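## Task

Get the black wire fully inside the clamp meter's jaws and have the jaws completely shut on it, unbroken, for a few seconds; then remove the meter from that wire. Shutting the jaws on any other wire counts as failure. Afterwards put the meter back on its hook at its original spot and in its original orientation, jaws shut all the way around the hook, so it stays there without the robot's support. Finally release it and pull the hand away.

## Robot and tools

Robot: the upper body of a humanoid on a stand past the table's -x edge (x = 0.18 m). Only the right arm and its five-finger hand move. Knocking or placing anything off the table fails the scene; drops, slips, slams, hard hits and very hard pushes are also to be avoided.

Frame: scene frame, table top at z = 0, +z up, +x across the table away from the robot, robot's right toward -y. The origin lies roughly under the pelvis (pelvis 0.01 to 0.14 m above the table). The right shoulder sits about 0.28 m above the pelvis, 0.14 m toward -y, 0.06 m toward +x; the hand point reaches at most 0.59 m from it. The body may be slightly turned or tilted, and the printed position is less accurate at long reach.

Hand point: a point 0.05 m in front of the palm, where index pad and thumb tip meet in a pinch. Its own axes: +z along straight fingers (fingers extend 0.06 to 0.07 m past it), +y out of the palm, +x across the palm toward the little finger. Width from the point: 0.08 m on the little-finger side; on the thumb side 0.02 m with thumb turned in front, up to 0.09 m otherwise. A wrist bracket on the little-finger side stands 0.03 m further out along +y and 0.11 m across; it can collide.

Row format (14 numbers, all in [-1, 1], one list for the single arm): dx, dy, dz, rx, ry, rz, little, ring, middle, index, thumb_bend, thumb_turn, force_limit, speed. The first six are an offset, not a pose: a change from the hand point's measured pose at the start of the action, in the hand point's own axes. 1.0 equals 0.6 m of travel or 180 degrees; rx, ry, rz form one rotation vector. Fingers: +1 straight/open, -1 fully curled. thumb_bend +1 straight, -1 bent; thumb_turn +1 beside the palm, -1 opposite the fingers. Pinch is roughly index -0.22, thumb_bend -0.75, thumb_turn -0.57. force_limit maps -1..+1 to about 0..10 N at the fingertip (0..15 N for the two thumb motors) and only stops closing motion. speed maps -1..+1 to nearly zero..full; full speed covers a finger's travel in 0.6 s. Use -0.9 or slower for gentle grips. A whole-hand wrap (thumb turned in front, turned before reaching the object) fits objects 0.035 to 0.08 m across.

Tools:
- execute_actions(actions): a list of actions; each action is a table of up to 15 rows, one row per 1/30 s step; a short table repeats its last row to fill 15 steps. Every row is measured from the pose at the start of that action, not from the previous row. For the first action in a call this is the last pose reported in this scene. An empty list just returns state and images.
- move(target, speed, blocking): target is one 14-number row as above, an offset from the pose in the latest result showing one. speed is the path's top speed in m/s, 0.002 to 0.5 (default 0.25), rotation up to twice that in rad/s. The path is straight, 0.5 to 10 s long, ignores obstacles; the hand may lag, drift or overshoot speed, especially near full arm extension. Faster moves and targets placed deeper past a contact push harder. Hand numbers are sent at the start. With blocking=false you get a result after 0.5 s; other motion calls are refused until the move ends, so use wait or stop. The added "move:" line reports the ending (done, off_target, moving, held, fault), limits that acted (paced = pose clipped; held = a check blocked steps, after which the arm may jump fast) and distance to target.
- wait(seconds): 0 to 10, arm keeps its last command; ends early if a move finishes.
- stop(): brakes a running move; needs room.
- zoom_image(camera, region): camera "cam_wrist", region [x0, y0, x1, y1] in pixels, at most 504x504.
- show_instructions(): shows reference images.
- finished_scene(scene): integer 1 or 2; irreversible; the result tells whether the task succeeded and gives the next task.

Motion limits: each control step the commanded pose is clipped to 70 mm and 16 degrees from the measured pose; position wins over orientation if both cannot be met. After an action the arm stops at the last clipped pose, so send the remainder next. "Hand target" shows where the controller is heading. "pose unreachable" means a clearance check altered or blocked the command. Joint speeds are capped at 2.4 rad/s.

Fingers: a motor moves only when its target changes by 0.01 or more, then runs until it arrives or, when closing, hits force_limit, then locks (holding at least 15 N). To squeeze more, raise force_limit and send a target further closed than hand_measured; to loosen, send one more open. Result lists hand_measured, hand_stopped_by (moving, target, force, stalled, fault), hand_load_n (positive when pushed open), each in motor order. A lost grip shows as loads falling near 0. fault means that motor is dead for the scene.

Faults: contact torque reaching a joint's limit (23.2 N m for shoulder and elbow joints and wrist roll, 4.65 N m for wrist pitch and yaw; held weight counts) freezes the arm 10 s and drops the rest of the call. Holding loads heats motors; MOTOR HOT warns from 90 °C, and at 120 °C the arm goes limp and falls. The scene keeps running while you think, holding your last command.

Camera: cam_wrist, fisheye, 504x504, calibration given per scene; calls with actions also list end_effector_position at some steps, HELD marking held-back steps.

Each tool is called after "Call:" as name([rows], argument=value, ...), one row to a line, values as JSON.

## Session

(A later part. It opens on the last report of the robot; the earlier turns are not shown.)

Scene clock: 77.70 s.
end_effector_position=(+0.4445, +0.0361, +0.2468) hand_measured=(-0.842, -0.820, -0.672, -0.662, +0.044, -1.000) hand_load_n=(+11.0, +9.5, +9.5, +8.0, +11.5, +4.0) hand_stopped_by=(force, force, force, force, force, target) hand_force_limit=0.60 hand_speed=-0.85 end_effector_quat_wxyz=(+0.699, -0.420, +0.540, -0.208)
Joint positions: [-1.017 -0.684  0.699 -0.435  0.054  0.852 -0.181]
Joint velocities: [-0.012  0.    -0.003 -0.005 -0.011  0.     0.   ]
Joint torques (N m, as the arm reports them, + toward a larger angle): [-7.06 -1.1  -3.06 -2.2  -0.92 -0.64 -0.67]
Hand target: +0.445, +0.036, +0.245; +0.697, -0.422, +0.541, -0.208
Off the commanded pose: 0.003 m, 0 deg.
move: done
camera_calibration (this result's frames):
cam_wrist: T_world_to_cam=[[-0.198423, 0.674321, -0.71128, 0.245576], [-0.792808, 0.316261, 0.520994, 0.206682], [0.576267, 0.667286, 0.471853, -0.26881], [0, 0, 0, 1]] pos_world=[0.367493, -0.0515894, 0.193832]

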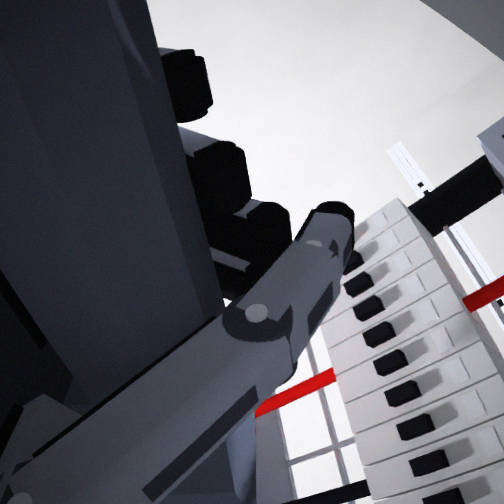

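Call:
zoom_image(camera="cam_wrist", region=[240, 300, 444, 504])

Call:
zoom_image(camera="cam_wrist", region=[320, 120, 504, 340])

Region (240, 300, 444, 504) of cam_wrist's 504x504 image, scaled by 2.471, with more detail than that image has.

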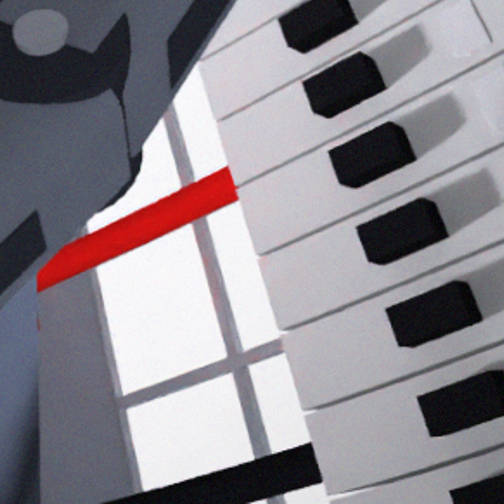

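Region (320, 120, 504, 340) of cam_wrist's 504x504 image, scaled by 2.291, with more detail than that image has; it fills the left 422 columns of this view, and the rest is white.

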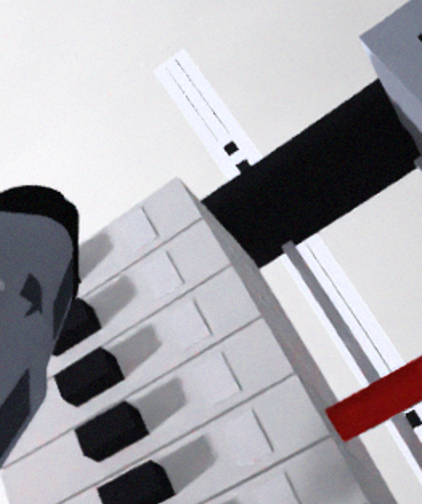

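Call:
move(target=[-0.1102,-0.0714,0.0537,-0.0347,-0.0404,-0.1955,-0.97,-0.97,-0.98,-0.98,-0.5,-1,0.6,-0.85], speed=0.25)

Scene clock: 83.47 s.
end_effector_position=(+0.4596, +0.0703, +0.3220) hand_measured=(-0.842, -0.820, -0.672, -0.662, +0.044, -1.000) hand_load_n=(+11.0, +9.5, +9.5, +8.0, +11.5, +4.0) hand_stopped_by=(force, force, force, force, force, target) hand_force_limit=0.60 hand_speed=-0.85 end_effector_quat_wxyz=(+0.608, -0.614, +0.358, -0.354)
Joint positions: [-1.62  -0.681  0.89  -0.159 -0.367  0.758  0.507]
Joint velocities: [ 0.003 -0.005  0.     0.003 -0.025  0.     0.005]
Joint torques (N m, as the arm reports them, + toward a larger angle): [-8.73 -1.45 -3.99 -0.14 -1.42  0.05 -0.88]
Hand target: +0.460, +0.070, +0.323; +0.608, -0.614, +0.357, -0.355
Off the commanded pose: 0.003 m, 1 deg.
joint sent to its limit — the command would take joint 1 (shoulder pitch) past its lower limit, so that joint was sent only as far as its limit.
move: done
camera_calibration (this result's frames):
cam_wrist: T_world_to_cam=[[-0.0715194, 0.137142, -0.987966, 0.347513], [-0.905999, 0.405361, 0.121855, 0.342928], [0.417194, 0.903811, 0.0952598, -0.158046], [0, 0, 0, 1]] pos_world=[0.401482, -0.0438249, 0.316599]

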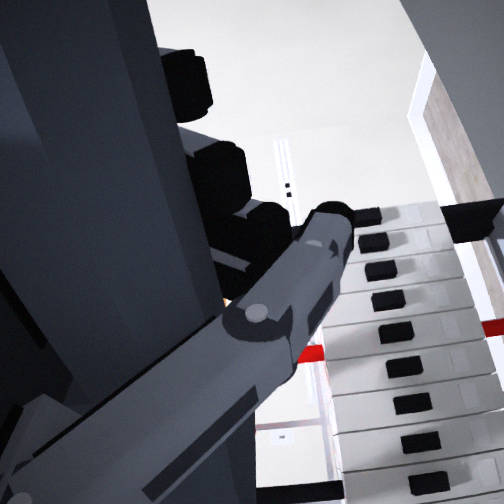

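Call:
zoom_image(camera="cam_wrist", region=[230, 334, 400, 504])

Region (230, 334, 400, 504) of cam_wrist's 504x504 image, scaled by 2.965, with more detail than that image has.

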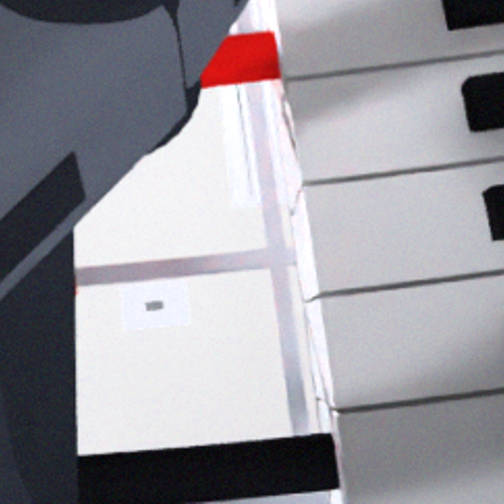

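Call:
move(target=[-0.030,0.004,-0.005,0,0,0,-0.97,-0.97,-0.98,-0.98,-0.5,-1,0.6,-0.85], speed=0.04)

Call:
zoom_image(camera="cam_wrist", region=[230, 384, 350, 504])

Scene clock: 86.67 s.
end_effector_position=(+0.4485, +0.0847, +0.3194) hand_measured=(-0.842, -0.820, -0.672, -0.662, +0.044, -1.000) hand_load_n=(+11.0, +9.5, +9.5, +8.0, +11.5, +4.0) hand_stopped_by=(force, force, force, force, force, target) hand_force_limit=0.60 hand_speed=-0.85 end_effector_quat_wxyz=(+0.607, -0.615, +0.358, -0.354)
Joint positions: [-1.62  -0.613  0.901 -0.206 -0.449  0.851  0.561]
Joint velocities: [-0.014  0.005 -0.011  0.008 -0.011  0.     0.001]
Joint torques (N m, as the arm reports them, + toward a larger angle): [-8.2  -2.   -3.61 -1.13 -1.08  0.19 -0.88]
Hand target: +0.448, +0.085, +0.319; +0.607, -0.615, +0.357, -0.355
Off the commanded pose: 0.001 m, 0 deg.
joint sent to its limit — the command would take joint 1 (shoulder pitch) past its lower limit, so that joint was sent only as far as its limit.
move: done
camera_calibration (this result's frames):
cam_wrist: T_world_to_cam=[[-0.0725106, 0.136438, -0.987991, 0.342709], [-0.906072, 0.405023, 0.122431, 0.327219], [0.416864, 0.904069, 0.0942543, -0.165781], [0, 0, 0, 1]] pos_world=[0.390443, -0.0294126, 0.314158]

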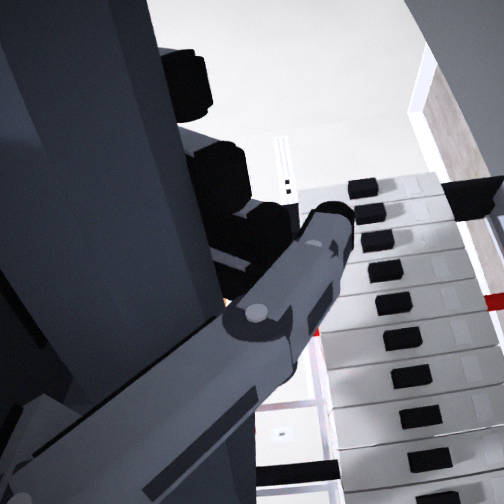

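Region (230, 384, 350, 504) of cam_wrist's 504x504 image, scaled by 4.200, with more detail than that image has.

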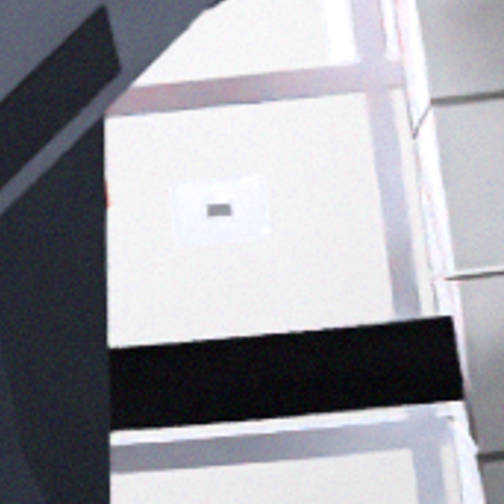

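Call:
move(target=[-0.042,-0.001,-0.002,0,0,0,-0.97,-0.97,-0.98,-0.98,-0.5,-1,0.6,-0.85], speed=0.035)

Call:
zoom_image(camera="cam_wrist", region=[230, 384, 350, 504])

Scene clock: 88.63 s.
end_effector_position=(+0.4349, +0.1067, +0.3181) hand_measured=(-0.842, -0.820, -0.672, -0.662, +0.044, -1.000) hand_load_n=(+11.0, +9.5, +9.5, +8.0, +11.5, +4.0) hand_stopped_by=(force, force, force, force, force, target) hand_force_limit=0.60 hand_speed=-0.85 end_effector_quat_wxyz=(+0.605, -0.618, +0.356, -0.354)
Joint positions: [-1.62  -0.482  0.897 -0.211 -0.624  0.927  0.686]
Joint velocities: [ 0.006  0.     0.012 -0.006 -0.012  0.001  0.   ]
Joint torques (N m, as the arm reports them, + toward a larger angle): [-8.31 -1.1  -3.84 -1.32 -1.05  0.21 -0.82]
Hand target: +0.436, +0.106, +0.319; +0.605, -0.616, +0.357, -0.356
Off the commanded pose: 0.002 m, 0 deg.
joint sent to its limit — the command would take joint 1 (shoulder pitch) past its lower limit, so that joint was sent only as far as its limit.
move: done
camera_calibration (this result's frames):
cam_wrist: T_world_to_cam=[[-0.0738334, 0.12834, -0.988978, 0.339206], [-0.906762, 0.404163, 0.120144, 0.30725], [0.415127, 0.905639, 0.0865331, -0.176806], [0, 0, 0, 1]] pos_world=[0.377045, -0.00759026, 0.313853]

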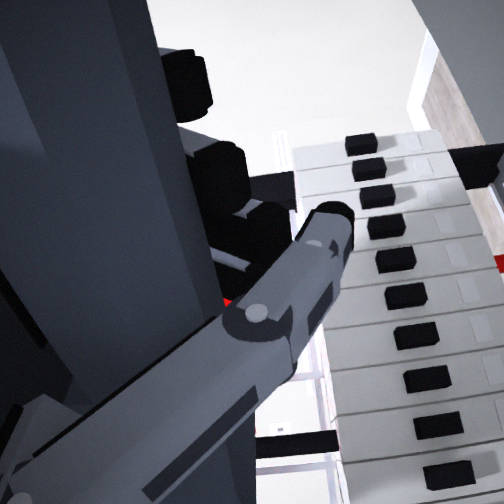

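Region (230, 384, 350, 504) of cam_wrist's 504x504 image, scaled by 4.200, with more detail than that image has.

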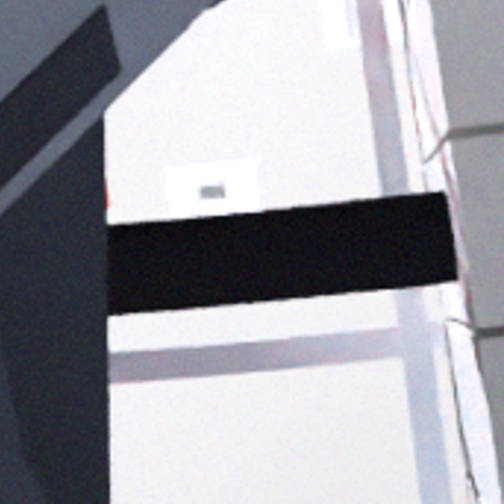

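Call:
move(target=[-0.0135,0.0,0.022,0,0,0,-0.97,-0.97,-0.98,-0.98,-0.5,-1,0.6,-0.85], speed=0.03)

Call:
zoom_image(camera="cam_wrist", region=[230, 384, 350, 504])

Scene clock: 91.87 s.
end_effector_position=(+0.4419, +0.1204, +0.3168) hand_measured=(-0.842, -0.820, -0.672, -0.662, +0.044, -1.000) hand_load_n=(+11.0, +9.5, +9.5, +8.0, +11.5, +4.0) hand_stopped_by=(force, force, force, force, force, target) hand_force_limit=0.60 hand_speed=-0.85 end_effector_quat_wxyz=(+0.605, -0.619, +0.356, -0.353)
Joint positions: [-1.62  -0.391  0.867 -0.097 -0.679  0.868  0.693]
Joint velocities: [-0.011  0.    -0.011  0.008 -0.008  0.     0.   ]
Joint torques (N m, as the arm reports them, + toward a larger angle): [-8.6  -1.29 -3.76 -1.13 -1.32 -0.01 -0.92]
Hand target: +0.442, +0.120, +0.317; +0.605, -0.618, +0.356, -0.354
Off the commanded pose: 0.001 m, 0 deg.
joint sent to its limit — the command would take joint 1 (shoulder pitch) past its lower limit, so that joint was sent only as far as its limit.
move: done
camera_calibration (this result's frames):
cam_wrist: T_world_to_cam=[[-0.077016, 0.127135, -0.988891, 0.338192], [-0.907117, 0.402682, 0.122418, 0.307831], [0.413772, 0.906468, 0.0843137, -0.190778], [0, 0, 0, 1]] pos_world=[0.384223, 0.0059801, 0.312837]

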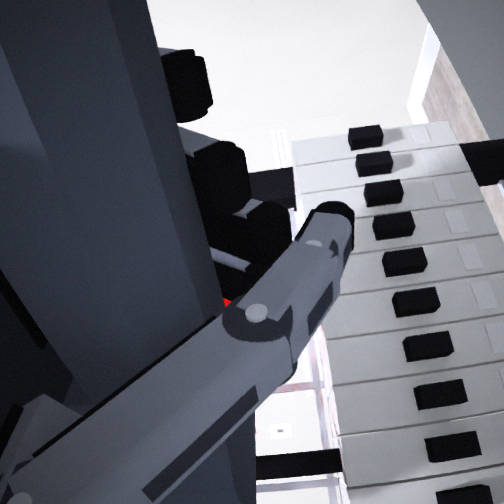

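Region (230, 384, 350, 504) of cam_wrist's 504x504 image, scaled by 4.200, with more detail than that image has.

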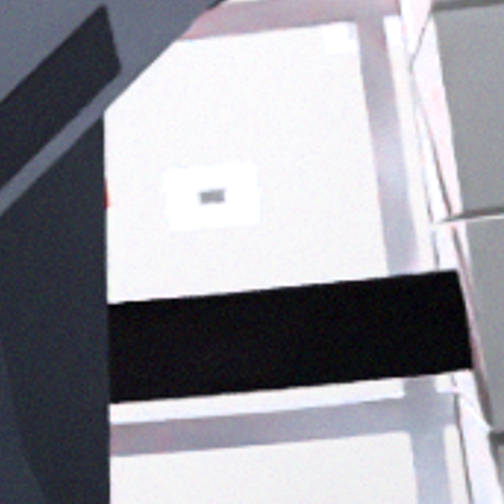

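Call:
move(target=[-0.0142,-0.001,0.0062,0,0,0,-0.97,-0.97,0.22,0.22,-0.5,-1,0.6,-0.68], speed=0.02)

Call:
zoom_image(camera="cam_wrist", region=[230, 384, 350, 504])

Scene clock: 95.40 s.
end_effector_position=(+0.4405, +0.1298, +0.3163) hand_measured=(-0.842, -0.820, +0.220, +0.220, +0.040, -1.000) hand_load_n=(+0.0, +2.0, +0.0, +0.0, +2.5, +2.0) hand_stopped_by=(force, force, target, target, force, target) hand_force_limit=0.60 hand_speed=-0.68 end_effector_quat_wxyz=(+0.604, -0.620, +0.356, -0.352)
Joint positions: [-1.62  -0.331  0.851 -0.056 -0.736  0.858  0.722]
Joint velocities: [ 0.     0.003  0.003 -0.008 -0.006  0.     0.   ]
Joint torques (N m, as the arm reports them, + toward a larger angle): [-8.58 -0.96 -3.31 -1.03 -1.43  0.18 -0.8 ]
Hand target: +0.441, +0.130, +0.317; +0.604, -0.619, +0.356, -0.353
Off the commanded pose: 0.001 m, 0 deg.
joint sent to its limit — the command would take joint 1 (shoulder pitch) past its lower limit, so that joint was sent only as far as its limit.
move: done
camera_calibration (this result's frames):
cam_wrist: T_world_to_cam=[[-0.0795665, 0.125085, -0.98895, 0.337775], [-0.907459, 0.401489, 0.123791, 0.30269], [0.412537, 0.907282, 0.0815642, -0.197398], [0, 0, 0, 1]] pos_world=[0.382989, 0.0153186, 0.312672]

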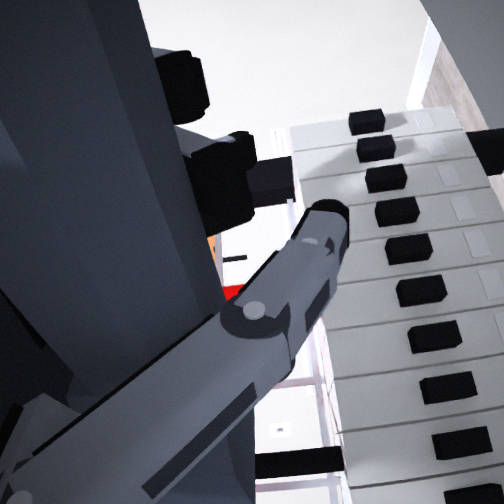

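Region (230, 384, 350, 504) of cam_wrist's 504x504 image, scaled by 4.200, with more detail than that image has.

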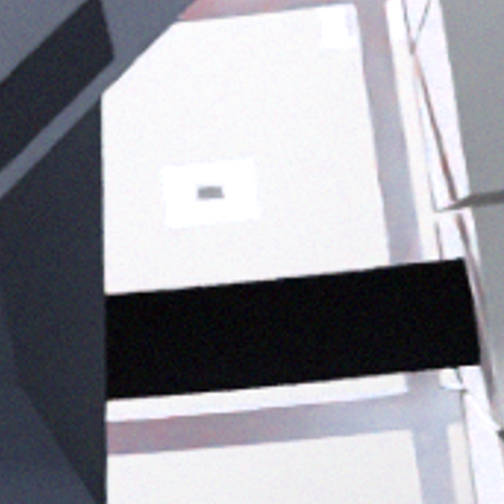

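Call:
execute_actions([
  [[0,-0.001,0,0,0,0,-1,-1,0.22,0.22,-0.5,-1,0.3,-0.88]],
])

Call:
zoom_image(camera="cam_wrist", region=[200, 384, 320, 504])

Scene clock: 96.30 s.
end_effector_position=(+0.4403, +0.1298, +0.3163) hand_measured=(-0.886, -0.832, +0.220, +0.220, +0.040, -1.000) hand_load_n=(+6.5, +6.5, +0.0, +0.0, +3.0, +2.5) hand_stopped_by=(force, force, target, target, force, target) hand_force_limit=0.30 hand_speed=-0.88 end_effector_quat_wxyz=(+0.604, -0.621, +0.356, -0.352)
Joint positions: [-1.62  -0.331  0.85  -0.056 -0.736  0.857  0.724]
Joint velocities: [ 0.    -0.002 -0.006  0.     0.023  0.     0.   ]
Joint torques (N m, as the arm reports them, + toward a larger angle): [-8.73 -0.98 -3.92 -1.36 -0.76 -0.02 -0.86]
Hand target: +0.440, +0.130, +0.317; +0.604, -0.620, +0.356, -0.352
Off the commanded pose: 0.001 m, 0 deg.
joint sent to its limit — the command would take joint 1 (shoulder pitch) past its lower limit, so that joint was sent only as far as its limit.
Step readings (end_effector_position):
0: (+0.4405, +0.1298, +0.3163)
1: (+0.4405, +0.1298, +0.3163)
2: (+0.4404, +0.1298, +0.3163)
4: (+0.4404, +0.1298, +0.3162)
8: (+0.4404, +0.1298, +0.3163)
15: end_effector_position above
camera_calibration (this result's frames):
cam_wrist: T_world_to_cam=[[-0.080959, 0.124798, -0.988874, 0.338363], [-0.907492, 0.401069, 0.124912, 0.302298], [0.412195, 0.907507, 0.0807827, -0.196942], [0, 0, 0, 1]] pos_world=[0.382905, 0.0152567, 0.312747]

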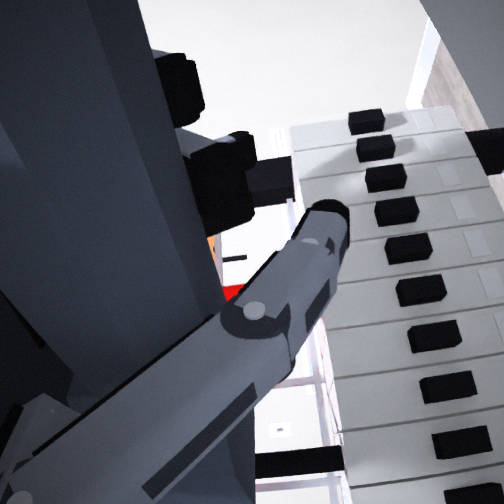

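Region (200, 384, 320, 504) of cam_wrist's 504x504 image, scaled by 4.200, with more detail than that image has.

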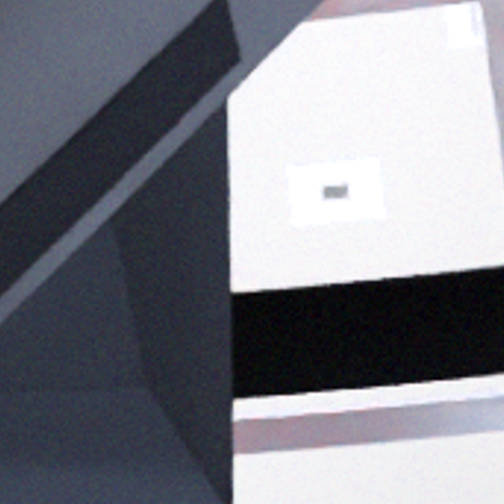

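Call:
zoom_image(camera="cam_wrist", region=[170, 200, 290, 320])

Call:
zoom_image(camera="cam_wrist", region=[140, 344, 300, 504])

Region (170, 200, 290, 320) of cam_wrist's 504x504 image, scaled by 4.200, with more detail than that image has.

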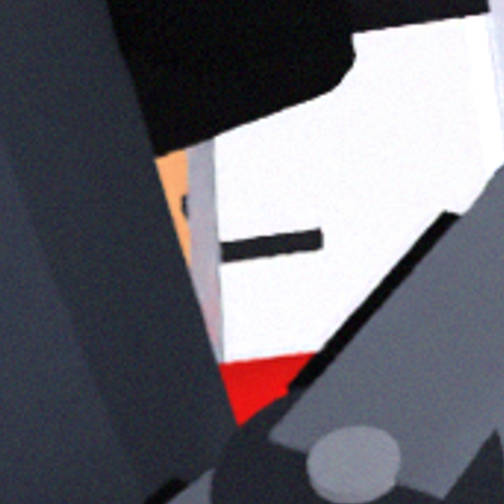

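Region (140, 344, 300, 504) of cam_wrist's 504x504 image, scaled by 3.150, with more detail than that image has.

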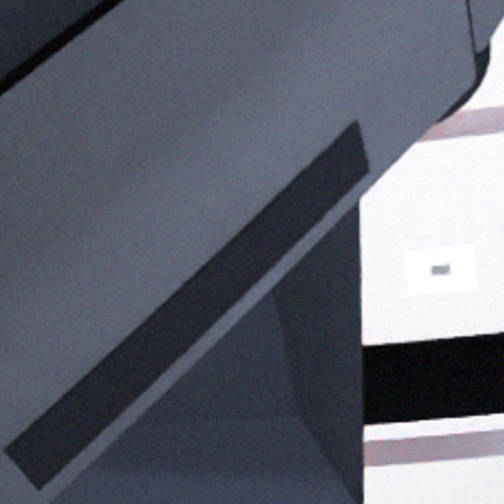

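Call:
move(target=[0.0,-0.001,-0.015,0,0,0,-1,-1,0.22,0.22,-0.5,-1,0.3,-0.88], speed=0.02)

Call:
zoom_image(camera="cam_wrist", region=[200, 384, 320, 504])

Scene clock: 100.37 s.
end_effector_position=(+0.4323, +0.1264, +0.3179) hand_measured=(-0.886, -0.832, +0.220, +0.220, +0.040, -1.000) hand_load_n=(+6.0, +6.0, +0.0, +0.0, +3.0, +3.0) hand_stopped_by=(force, force, target, target, force, target) hand_force_limit=0.30 hand_speed=-0.88 end_effector_quat_wxyz=(+0.605, -0.620, +0.355, -0.351)
Joint positions: [-1.618 -0.356  0.862 -0.125 -0.747  0.901  0.756]
Joint velocities: [ 0.003 -0.003  0.005  0.     0.014  0.008  0.   ]
Joint torques (N m, as the arm reports them, + toward a larger angle): [-8.31 -1.17 -3.03 -1.59 -0.71  0.2  -1.  ]
Hand target: +0.433, +0.125, +0.317; +0.603, -0.620, +0.356, -0.352
Off the commanded pose: 0.001 m, 0 deg.
move: done
camera_calibration (this result's frames):
cam_wrist: T_world_to_cam=[[-0.0804946, 0.12643, -0.988704, 0.339283], [-0.908572, 0.398605, 0.124942, 0.296987], [0.409899, 0.908366, 0.0827853, -0.190409], [0, 0, 0, 1]] pos_world=[0.375193, 0.0116848, 0.314107]

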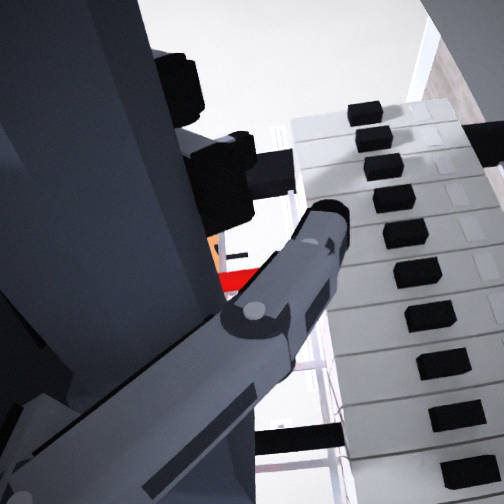

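Region (200, 384, 320, 504) of cam_wrist's 504x504 image, scaled by 4.200, with more detail than that image has.

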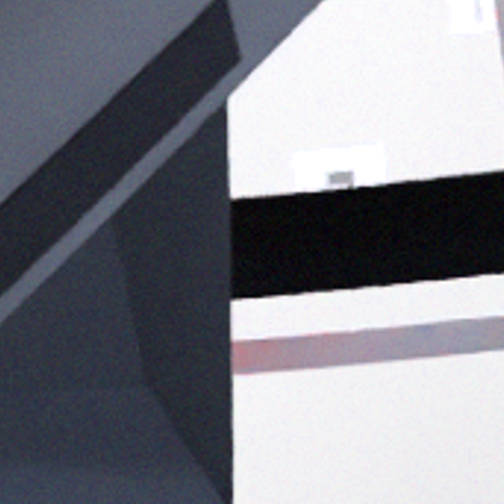

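Call:
wait(seconds=8)

Scene clock: 108.63 s.
end_effector_position=(+0.4324, +0.1263, +0.3178) hand_measured=(-0.886, -0.832, +0.220, +0.220, +0.040, -1.000) hand_load_n=(+6.0, +6.0, +0.0, +0.0, +3.0, +3.0) hand_stopped_by=(force, force, target, target, force, target) hand_force_limit=0.30 hand_speed=-0.88 end_effector_quat_wxyz=(+0.605, -0.620, +0.355, -0.351)
Joint positions: [-1.618 -0.356  0.863 -0.125 -0.747  0.902  0.756]
Joint velocities: [ 0.008 -0.008 -0.005 -0.002  0.006  0.     0.   ]
Joint torques (N m, as the arm reports them, + toward a larger angle): [-8.1  -1.74 -3.41 -1.81 -1.2   0.24 -0.82]
Hand target: +0.433, +0.125, +0.317; +0.603, -0.620, +0.356, -0.352
Off the commanded pose: 0.001 m, 0 deg.
wait: 8.00 s; at rest from the start
camera_calibration (this result's frames):
cam_wrist: T_world_to_cam=[[-0.0804235, 0.126296, -0.988727, 0.339237], [-0.908451, 0.398912, 0.124849, 0.297002], [0.410183, 0.90825, 0.0826516, -0.1904], [0, 0, 0, 1]] pos_world=[0.375193, 0.0116097, 0.31407]

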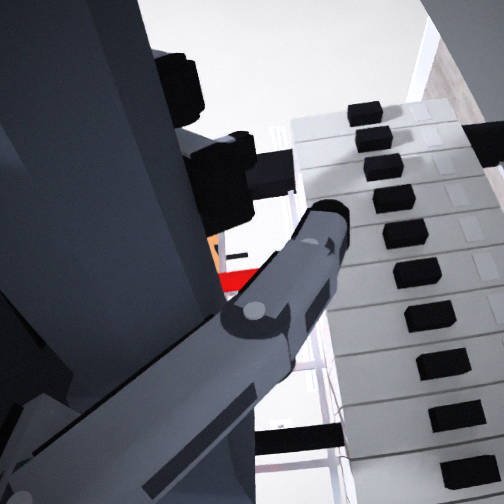

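Call:
execute_actions([
  [[0,-0.001,0,0,0,0,-1,-1,-1,-1,-0.5,-1,-0.85,-0.7]],
])

Scene clock: 109.47 s.
end_effector_position=(+0.4324, +0.1263, +0.3178) hand_measured=(-0.886, -0.832, +0.022, +0.022, +0.040, -1.000) hand_load_n=(+6.0, +6.0, +0.0, +0.0, +3.0, +3.0) hand_stopped_by=(force, force, moving, moving, force, target) hand_force_limit=-0.85 hand_speed=-0.70 end_effector_quat_wxyz=(+0.605, -0.620, +0.355, -0.351)
Joint positions: [-1.618 -0.356  0.863 -0.125 -0.747  0.902  0.756]
Joint velocities: [ 0.009  0.005  0.005 -0.002  0.011  0.     0.   ]
Joint torques (N m, as the arm reports them, + toward a larger angle): [-8.43 -1.18 -3.15 -0.79 -0.98  0.07 -0.83]
Hand target: +0.432, +0.126, +0.318; +0.605, -0.620, +0.355, -0.351
Off the commanded pose: 0.001 m, 0 deg.
Step readings (end_effector_position):
0: (+0.4324, +0.1263, +0.3178)
1: (+0.4324, +0.1263, +0.3178)
2: (+0.4324, +0.1263, +0.3178)
4: (+0.4324, +0.1263, +0.3178)
8: (+0.4324, +0.1263, +0.3178)
15: end_effector_position above
camera_calibration (this result's frames):
cam_wrist: T_world_to_cam=[[-0.0804215, 0.126295, -0.988727, 0.339237], [-0.908451, 0.398911, 0.124847, 0.297002], [0.410182, 0.908251, 0.0826519, -0.1904], [0, 0, 0, 1]] pos_world=[0.375193, 0.0116096, 0.31407]

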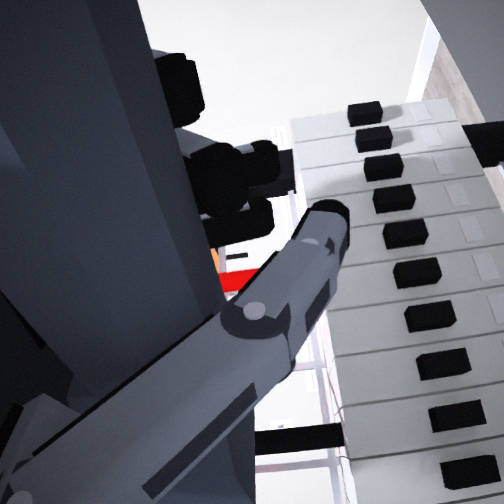

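Call:
execute_actions(actions=[])

Scene clock: 109.70 s.
end_effector_position=(+0.4324, +0.1263, +0.3178) hand_measured=(-0.886, -0.832, -0.044, -0.096, +0.040, -1.000) hand_load_n=(+6.0, +6.0, +1.0, +0.0, +3.0, +3.0) hand_stopped_by=(force, force, force, moving, force, target) hand_force_limit=-0.85 hand_speed=-0.70 end_effector_quat_wxyz=(+0.605, -0.620, +0.355, -0.351)
Joint positions: [-1.618 -0.356  0.863 -0.125 -0.747  0.902  0.756]
Joint velocities: [-0.008 -0.005  0.005  0.     0.011  0.     0.   ]
Joint torques (N m, as the arm reports them, + toward a larger angle): [-8.42 -0.92 -3.96 -1.18 -1.05  0.2  -0.94]
Hand target: +0.432, +0.126, +0.318; +0.605, -0.620, +0.355, -0.351
Off the commanded pose: 0.001 m, 0 deg.
camera_calibration (this result's frames):
cam_wrist: T_world_to_cam=[[-0.080421, 0.126295, -0.988727, 0.339237], [-0.908451, 0.398911, 0.124846, 0.297002], [0.410182, 0.908251, 0.0826522, -0.1904], [0, 0, 0, 1]] pos_world=[0.375193, 0.0116096, 0.31407]

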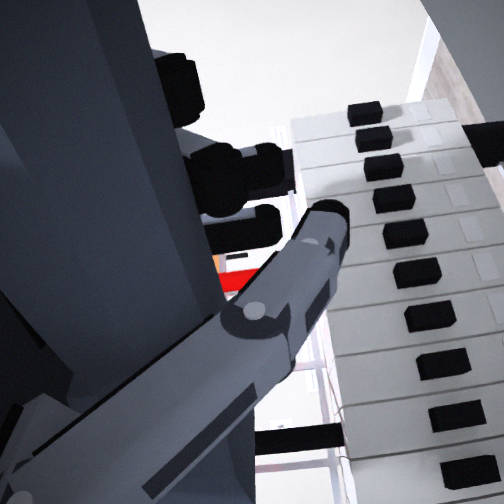

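Call:
execute_actions([
  [[0,-0.001,0,0,0,0,-1,-1,-0.98,-0.98,-0.5,-1,0.65,-0.6]],
  [[0,-0.001,0,0,0,0,-1,-1,-0.98,-0.98,-0.5,-1,0.65,-0.6]],
])

Call:
zoom_image(camera="cam_wrist", region=[200, 384, 320, 504])

Scene clock: 111.03 s.
end_effector_position=(+0.4324, +0.1263, +0.3178) hand_measured=(-0.886, -0.832, -0.550, -0.440, +0.042, -1.000) hand_load_n=(+10.0, +5.5, +8.0, +0.0, +7.0, +7.0) hand_stopped_by=(force, force, force, force, force, target) hand_force_limit=0.65 hand_speed=-0.60 end_effector_quat_wxyz=(+0.605, -0.620, +0.355, -0.351)
Joint positions: [-1.618 -0.356  0.863 -0.125 -0.747  0.902  0.756]
Joint velocities: [ 0.     0.002  0.003 -0.002  0.023  0.     0.   ]
Joint torques (N m, as the arm reports them, + toward a larger angle): [-8.15 -1.15 -3.83 -0.89 -1.11  0.11 -0.88]
Hand target: +0.432, +0.126, +0.318; +0.605, -0.620, +0.355, -0.351
Off the commanded pose: 0.001 m, 0 deg.
Step readings (end_effector_position; steps 1 to 15: 1st action; 16 to 30: 2nd action):
0: (+0.4324, +0.1263, +0.3178)
1: (+0.4324, +0.1263, +0.3178)
2: (+0.4324, +0.1263, +0.3178)
4: (+0.4324, +0.1263, +0.3178)
8: (+0.4324, +0.1263, +0.3178)
15: (+0.4324, +0.1263, +0.3178)
16: (+0.4324, +0.1263, +0.3178)
17: (+0.4324, +0.1263, +0.3178)
19: (+0.4324, +0.1263, +0.3178)
23: (+0.4324, +0.1263, +0.3178)
30: end_effector_position above
camera_calibration (this result's frames):
cam_wrist: T_world_to_cam=[[-0.0804008, 0.126296, -0.988729, 0.339237], [-0.908453, 0.398911, 0.124828, 0.297008], [0.410181, 0.908251, 0.0826609, -0.190404], [0, 0, 0, 1]] pos_world=[0.375193, 0.0116106, 0.314078]

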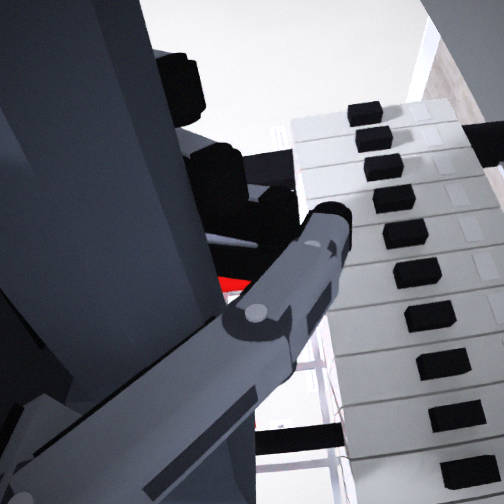

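Region (200, 384, 320, 504) of cam_wrist's 504x504 image, scaled by 4.200, with more detail than that image has.

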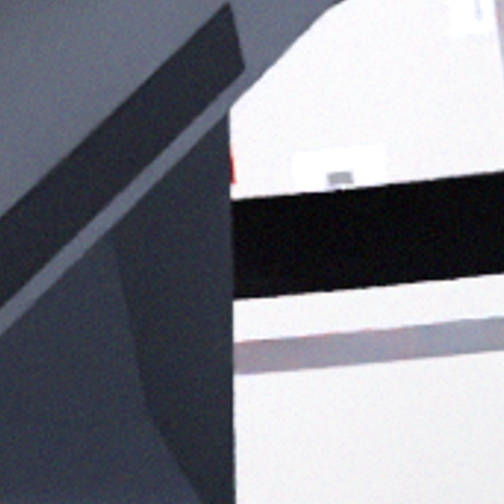

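Call:
execute_actions([
  [[0,-0.001,0,0,0,0,-1,-1,-1,-1,0.065,-1,0.7,-0.75],[0,-0.001,0,0,0,0,-1,-1,-1,-1,0.065,-1,0.7,-0.75],[0,-0.001,0,0,0,0,-1,-1,-1,-1,0.065,-1,0.7,-0.75],[0,-0.001,0,0,0,0,-1,-1,-0.98,-0.98,0.065,-1,0.7,-0.75],[0,-0.001,0,0,0,0,-1,-1,-0.98,-0.98,0.065,-1,0.7,-0.75],[0,-0.001,0,0,0,0,-1,-1,-0.98,-0.98,0.065,-1,0.7,-0.75],[0,-0.001,0,0,0,0,-1,-1,-1,-1,0.065,-1,0.7,-0.75],[0,-0.001,0,0,0,0,-1,-1,-1,-1,0.065,-1,0.7,-0.75],[0,-0.001,0,0,0,0,-1,-1,-1,-1,0.065,-1,0.7,-0.75],[0,-0.001,0,0,0,0,-1,-1,-0.98,-0.98,0.065,-1,0.7,-0.75],[0,-0.001,0,0,0,0,-1,-1,-0.98,-0.98,0.065,-1,0.7,-0.75],[0,-0.001,0,0,0,0,-1,-1,-0.98,-0.98,0.065,-1,0.7,-0.75],[0,-0.001,0,0,0,0,-1,-1,-1,-1,0.065,-1,0.7,-0.75],[0,-0.001,0,0,0,0,-1,-1,-1,-1,0.065,-1,0.7,-0.75],[0,-0.001,0,0,0,0,-1,-1,-1,-1,0.065,-1,0.7,-0.75]],
  [[0,-0.001,0,0,0,0,-1,-1,-0.98,-0.98,0.065,-1,0.7,-0.75],[0,-0.001,0,0,0,0,-1,-1,-0.98,-0.98,0.065,-1,0.7,-0.75],[0,-0.001,0,0,0,0,-1,-1,-0.98,-0.98,0.065,-1,0.7,-0.75],[0,-0.001,0,0,0,0,-1,-1,-1,-1,0.065,-1,0.7,-0.75],[0,-0.001,0,0,0,0,-1,-1,-1,-1,0.065,-1,0.7,-0.75],[0,-0.001,0,0,0,0,-1,-1,-1,-1,0.065,-1,0.7,-0.75],[0,-0.001,0,0,0,0,-1,-1,-0.98,-0.98,0.065,-1,0.7,-0.75],[0,-0.001,0,0,0,0,-1,-1,-0.98,-0.98,0.065,-1,0.7,-0.75],[0,-0.001,0,0,0,0,-1,-1,-0.98,-0.98,0.065,-1,0.7,-0.75],[0,-0.001,0,0,0,0,-1,-1,-1,-1,0.065,-1,0.7,-0.75],[0,-0.001,0,0,0,0,-1,-1,-1,-1,0.065,-1,0.7,-0.75],[0,-0.001,0,0,0,0,-1,-1,-1,-1,0.065,-1,0.7,-0.75],[0,-0.001,0,0,0,0,-1,-1,-0.98,-0.98,0.065,-1,0.7,-0.75],[0,-0.001,0,0,0,0,-1,-1,-0.98,-0.98,0.065,-1,0.7,-0.75],[0,-0.001,0,0,0,0,-1,-1,-0.98,-0.98,0.065,-1,0.7,-0.75]],
])

Call:
zoom_image(camera="cam_wrist", region=[200, 384, 320, 504])

Scene clock: 113.17 s.
end_effector_position=(+0.4324, +0.1263, +0.3179) hand_measured=(-0.886, -0.832, -0.696, -0.626, +0.078, -1.000) hand_load_n=(+12.5, +5.0, +10.0, +9.0, +10.0, +5.5) hand_stopped_by=(force, force, force, force, target, target) hand_force_limit=0.70 hand_speed=-0.75 end_effector_quat_wxyz=(+0.605, -0.620, +0.355, -0.351)
Joint positions: [-1.618 -0.356  0.863 -0.125 -0.747  0.902  0.756]
Joint velocities: [-0.006 -0.005  0.006  0.002  0.011  0.     0.   ]
Joint torques (N m, as the arm reports them, + toward a larger angle): [-9.01 -1.48 -3.28 -1.72 -0.98  0.04 -0.87]
Hand target: +0.432, +0.126, +0.318; +0.605, -0.620, +0.355, -0.351
Off the commanded pose: 0.001 m, 0 deg.
Step readings (end_effector_position; steps 1 to 15: 1st action; 16 to 30: 2nd action):
0: (+0.4324, +0.1263, +0.3178)
1: (+0.4324, +0.1263, +0.3178)
2: (+0.4324, +0.1263, +0.3178)
4: (+0.4324, +0.1263, +0.3178)
8: (+0.4324, +0.1263, +0.3178)
15: (+0.4324, +0.1263, +0.3178)
16: (+0.4324, +0.1263, +0.3178)
17: (+0.4324, +0.1263, +0.3179)
19: (+0.4324, +0.1263, +0.3179)
23: (+0.4324, +0.1263, +0.3179)
30: end_effector_position above
camera_calibration (this result's frames):
cam_wrist: T_world_to_cam=[[-0.0803805, 0.126296, -0.988731, 0.339238], [-0.908451, 0.398922, 0.12481, 0.297013], [0.410189, 0.908246, 0.082668, -0.190411], [0, 0, 0, 1]] pos_world=[0.375195, 0.0116107, 0.314085]

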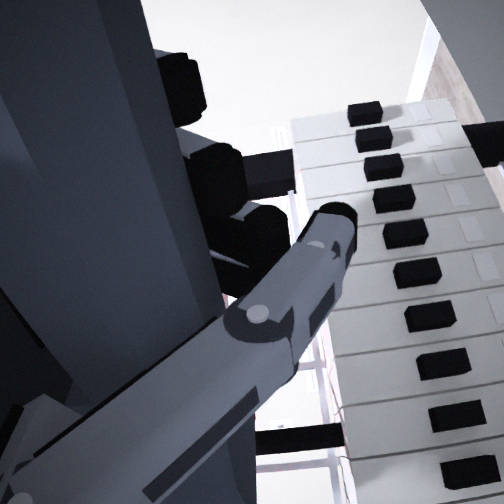

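Region (200, 384, 320, 504) of cam_wrist's 504x504 image, scaled by 4.200, with more detail than that image has.

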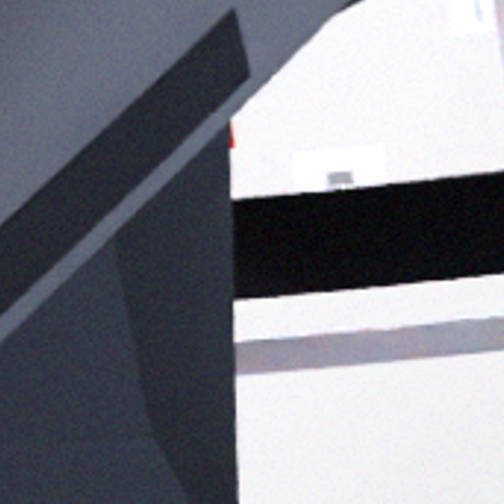

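Call:
move(target=[0.02,-0.001,-0.0215,0,0,0,-1,-1,-0.98,-0.98,0.065,-1,0.7,-0.75], speed=0.035)

Call:
zoom_image(camera="cam_wrist", region=[200, 384, 320, 504])

Scene clock: 114.70 s.
end_effector_position=(+0.4275, +0.1100, +0.3191) hand_measured=(-0.886, -0.832, -0.696, -0.626, +0.078, -1.000) hand_load_n=(+12.5, +5.5, +10.0, +9.0, +10.0, +5.5) hand_stopped_by=(force, force, force, force, target, target) hand_force_limit=0.70 hand_speed=-0.75 end_effector_quat_wxyz=(+0.605, -0.620, +0.353, -0.353)
Joint positions: [-1.586 -0.434  0.85  -0.227 -0.747  0.912  0.785]
Joint velocities: [-0.008 -0.002  0.014 -0.003  0.     0.     0.   ]
Joint torques (N m, as the arm reports them, + toward a larger angle): [-8.02 -1.12 -3.46 -2.02 -0.75  0.24 -0.89]
Hand target: +0.427, +0.109, +0.319; +0.605, -0.620, +0.355, -0.352
Off the commanded pose: 0.001 m, 0 deg.
move: done
camera_calibration (this result's frames):
cam_wrist: T_world_to_cam=[[-0.0751633, 0.124081, -0.989421, 0.340347], [-0.909236, 0.398882, 0.119095, 0.301043], [0.40944, 0.908569, 0.0828373, -0.173486], [0, 0, 0, 1]] pos_world=[0.370333, -0.00468749, 0.315265]

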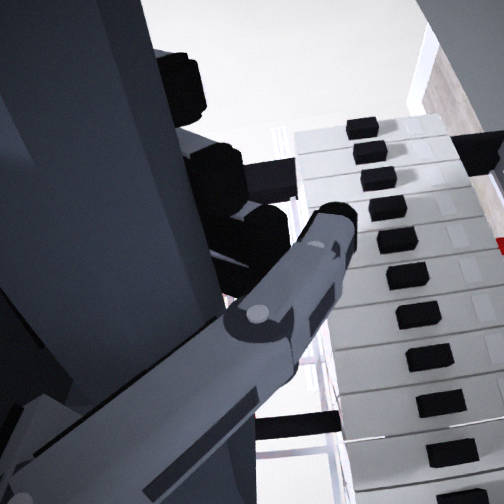

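Region (200, 384, 320, 504) of cam_wrist's 504x504 image, scaled by 4.200, with more detail than that image has.

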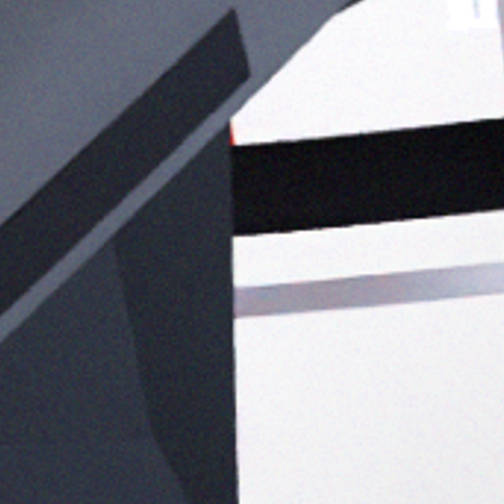

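Call:
move(target=[0.075,-0.002,-0.003,0,0,0,-1,-1,-0.98,-0.98,0.065,-1,0.7,-0.75], speed=0.05)

Call:
zoom_image(camera="cam_wrist", region=[200, 384, 320, 504])

Scene clock: 116.43 s.
end_effector_position=(+0.4479, +0.0698, +0.3205) hand_measured=(-0.886, -0.832, -0.696, -0.626, +0.078, -1.000) hand_load_n=(+12.5, +5.5, +10.0, +9.0, +10.0, +5.5) hand_stopped_by=(force, force, force, force, target, target) hand_force_limit=0.70 hand_speed=-0.75 end_effector_quat_wxyz=(+0.605, -0.620, +0.353, -0.353)
Joint positions: [-1.49  -0.579  0.712 -0.21  -0.645  0.7    0.729]
Joint velocities: [ 0.006  0.005 -0.005  0.    -0.005 -0.004  0.   ]
Joint torques (N m, as the arm reports them, + toward a larger angle): [-8.18 -1.7  -3.57 -1.52 -0.74  0.06 -0.94]
Hand target: +0.448, +0.070, +0.320; +0.606, -0.620, +0.353, -0.351
Off the commanded pose: 0.001 m, 0 deg.
move: done
camera_calibration (this result's frames):
cam_wrist: T_world_to_cam=[[-0.073851, 0.123875, -0.989546, 0.347702], [-0.909753, 0.398107, 0.117732, 0.336248], [0.408529, 0.908937, 0.0832946, -0.145218], [0, 0, 0, 1]] pos_world=[0.390906, -0.0449398, 0.316576]

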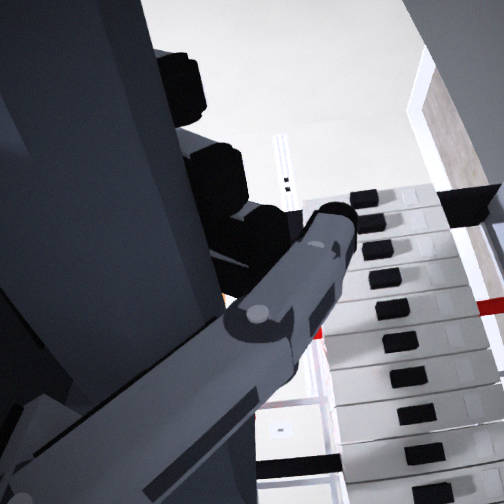

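Region (200, 384, 320, 504) of cam_wrist's 504x504 image, scaled by 4.200, with more detail than that image has.

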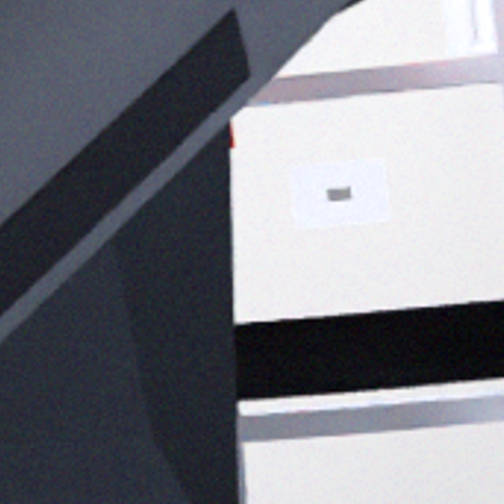

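Call:
move(target=[0.0876,0.2164,-0.0730,0.1093,0.0577,0.3511,-1,-1,-0.98,-0.98,0.065,-1,0.7,-0.75], speed=0.3)

Scene clock: 122.07 s.
end_effector_position=(+0.4321, +0.0076, +0.1874) hand_measured=(-0.886, -0.832, -0.696, -0.626, +0.078, -1.000) hand_load_n=(+12.5, +5.0, +10.0, +9.0, +10.5, +5.5) hand_stopped_by=(force, force, force, force, target, target) hand_force_limit=0.70 hand_speed=-0.75 end_effector_quat_wxyz=(+0.763, -0.211, +0.606, -0.080)
Joint positions: [-0.408 -0.192  0.312 -0.105 -0.232  0.103 -0.178]
Joint velocities: [-0.005 -0.003 -0.008  0.    -0.002  0.     0.   ]
Joint torques (N m, as the arm reports them, + toward a larger angle): [-5.47  0.68 -1.59 -5.08 -0.28 -1.38 -0.51]
Hand target: +0.433, +0.007, +0.188; +0.764, -0.208, +0.606, -0.080
Off the commanded pose: 0.009 m, 1 deg.
move: off_target
camera_calibration (this result's frames):
cam_wrist: T_world_to_cam=[[-0.155959, 0.949058, -0.273799, 0.117684], [-0.751324, 0.0659686, 0.656628, 0.195349], [0.64124, 0.308118, 0.702762, -0.28321], [0, 0, 0, 1]] pos_world=[0.34673, -0.037314, 0.102979]

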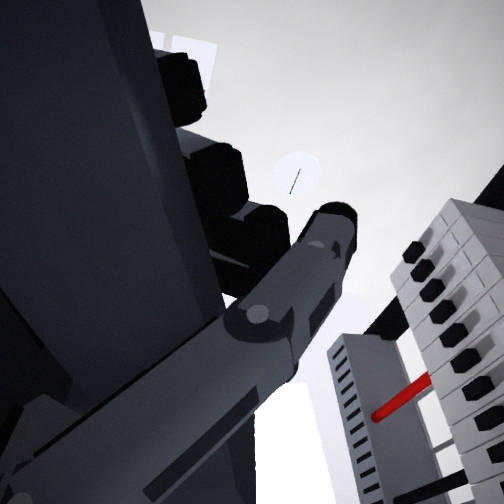

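Call:
move(target=[0.0783,-0.2159,-0.0927,0.0495,0.0269,0.1348,-1,-1,-0.98,-0.98,0.065,-1,0.7,-0.75], speed=0.18)

Call:
zoom_image(camera="cam_wrist", region=[230, 384, 350, 504])

Scene clock: 124.70 s.
end_effector_position=(+0.4059, -0.1418, +0.1924) hand_measured=(-0.886, -0.832, -0.696, -0.626, +0.078, -1.000) hand_load_n=(+12.5, +5.0, +10.0, +9.0, +10.5, +5.5) hand_stopped_by=(force, force, force, force, target, target) hand_force_limit=0.70 hand_speed=-0.75 end_effector_quat_wxyz=(+0.754, -0.013, +0.656, +0.020)
Joint positions: [-0.108 -0.316 -0.074 -0.164  0.339 -0.091  0.04 ]
Joint velocities: [ 0.003 -0.002 -0.02   0.     0.006  0.     0.005]
Joint torques (N m, as the arm reports them, + toward a larger angle): [-3.26 -2.15 -1.33 -4.99  0.   -1.38 -0.09]
Hand target: +0.406, -0.142, +0.193; +0.754, -0.012, +0.656, +0.022
Off the commanded pose: 0.004 m, 1 deg.
move: off_target
camera_calibration (this result's frames):
cam_wrist: T_world_to_cam=[[-0.0521256, 0.985223, 0.163154, 0.135633], [-0.687641, -0.153884, 0.709556, 0.115082], [0.724178, -0.0752052, 0.6855, -0.308592], [0, 0, 0, 1]] pos_world=[0.30968, -0.139127, 0.107754]

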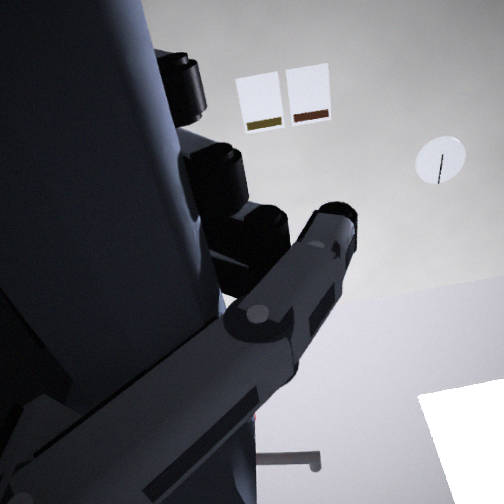

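Region (230, 384, 350, 504) of cam_wrist's 504x504 image, scaled by 4.200, with more detail than that image has.

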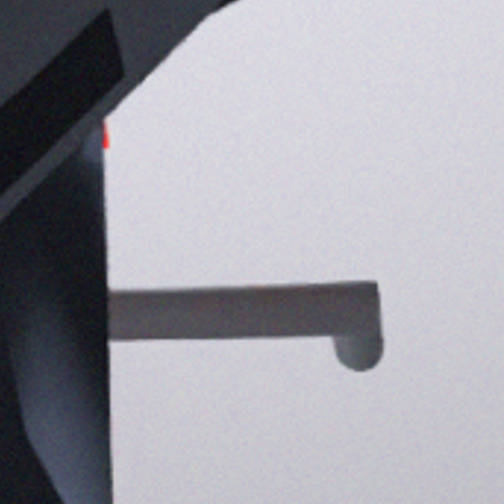

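Call:
move(target=[-0.075,0.0067,0.015,0,0,0,-1,-1,-0.98,-0.98,0.065,-1,0.7,-0.75], speed=0.05)

Call:
zoom_image(camera="cam_wrist", region=[230, 384, 350, 504])

Scene clock: 128.07 s.
end_effector_position=(+0.4097, -0.1371, +0.2382) hand_measured=(-0.886, -0.832, -0.696, -0.626, +0.078, -1.000) hand_load_n=(+12.5, +5.0, +10.0, +9.0, +10.5, +5.5) hand_stopped_by=(force, force, force, force, target, target) hand_force_limit=0.70 hand_speed=-0.75 end_effector_quat_wxyz=(+0.754, -0.013, +0.656, +0.021)
Joint positions: [-0.156 -0.372 -0.121 -0.424  0.409  0.212 -0.04 ]
Joint velocities: [0.    0.    0.006 0.    0.    0.006 0.   ]
Joint torques (N m, as the arm reports them, + toward a larger angle): [-4.02 -2.09 -2.28 -4.74  0.21 -1.3  -0.14]
Hand target: +0.410, -0.138, +0.239; +0.754, -0.011, +0.656, +0.021
Off the commanded pose: 0.002 m, 0 deg.
move: done
camera_calibration (this result's frames):
cam_wrist: T_world_to_cam=[[-0.0549146, 0.984959, 0.163829, 0.124679], [-0.687352, -0.156301, 0.709308, 0.0855146], [0.724246, -0.0736565, 0.685597, -0.342254], [0, 0, 0, 1]] pos_world=[0.313501, -0.134647, 0.153566]

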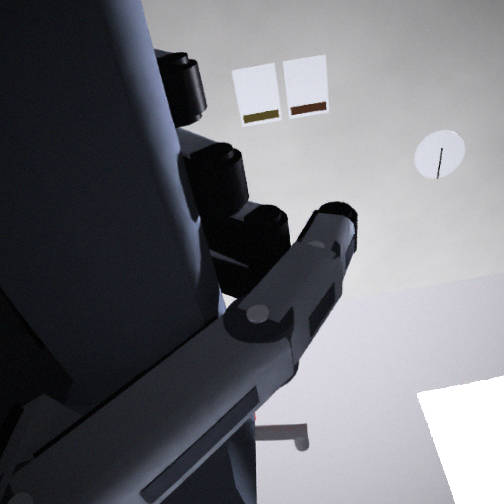

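Region (230, 384, 350, 504) of cam_wrist's 504x504 image, scaled by 4.200, with more detail than that image has.

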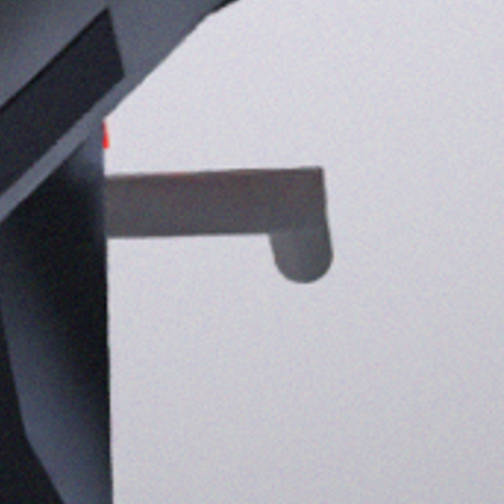

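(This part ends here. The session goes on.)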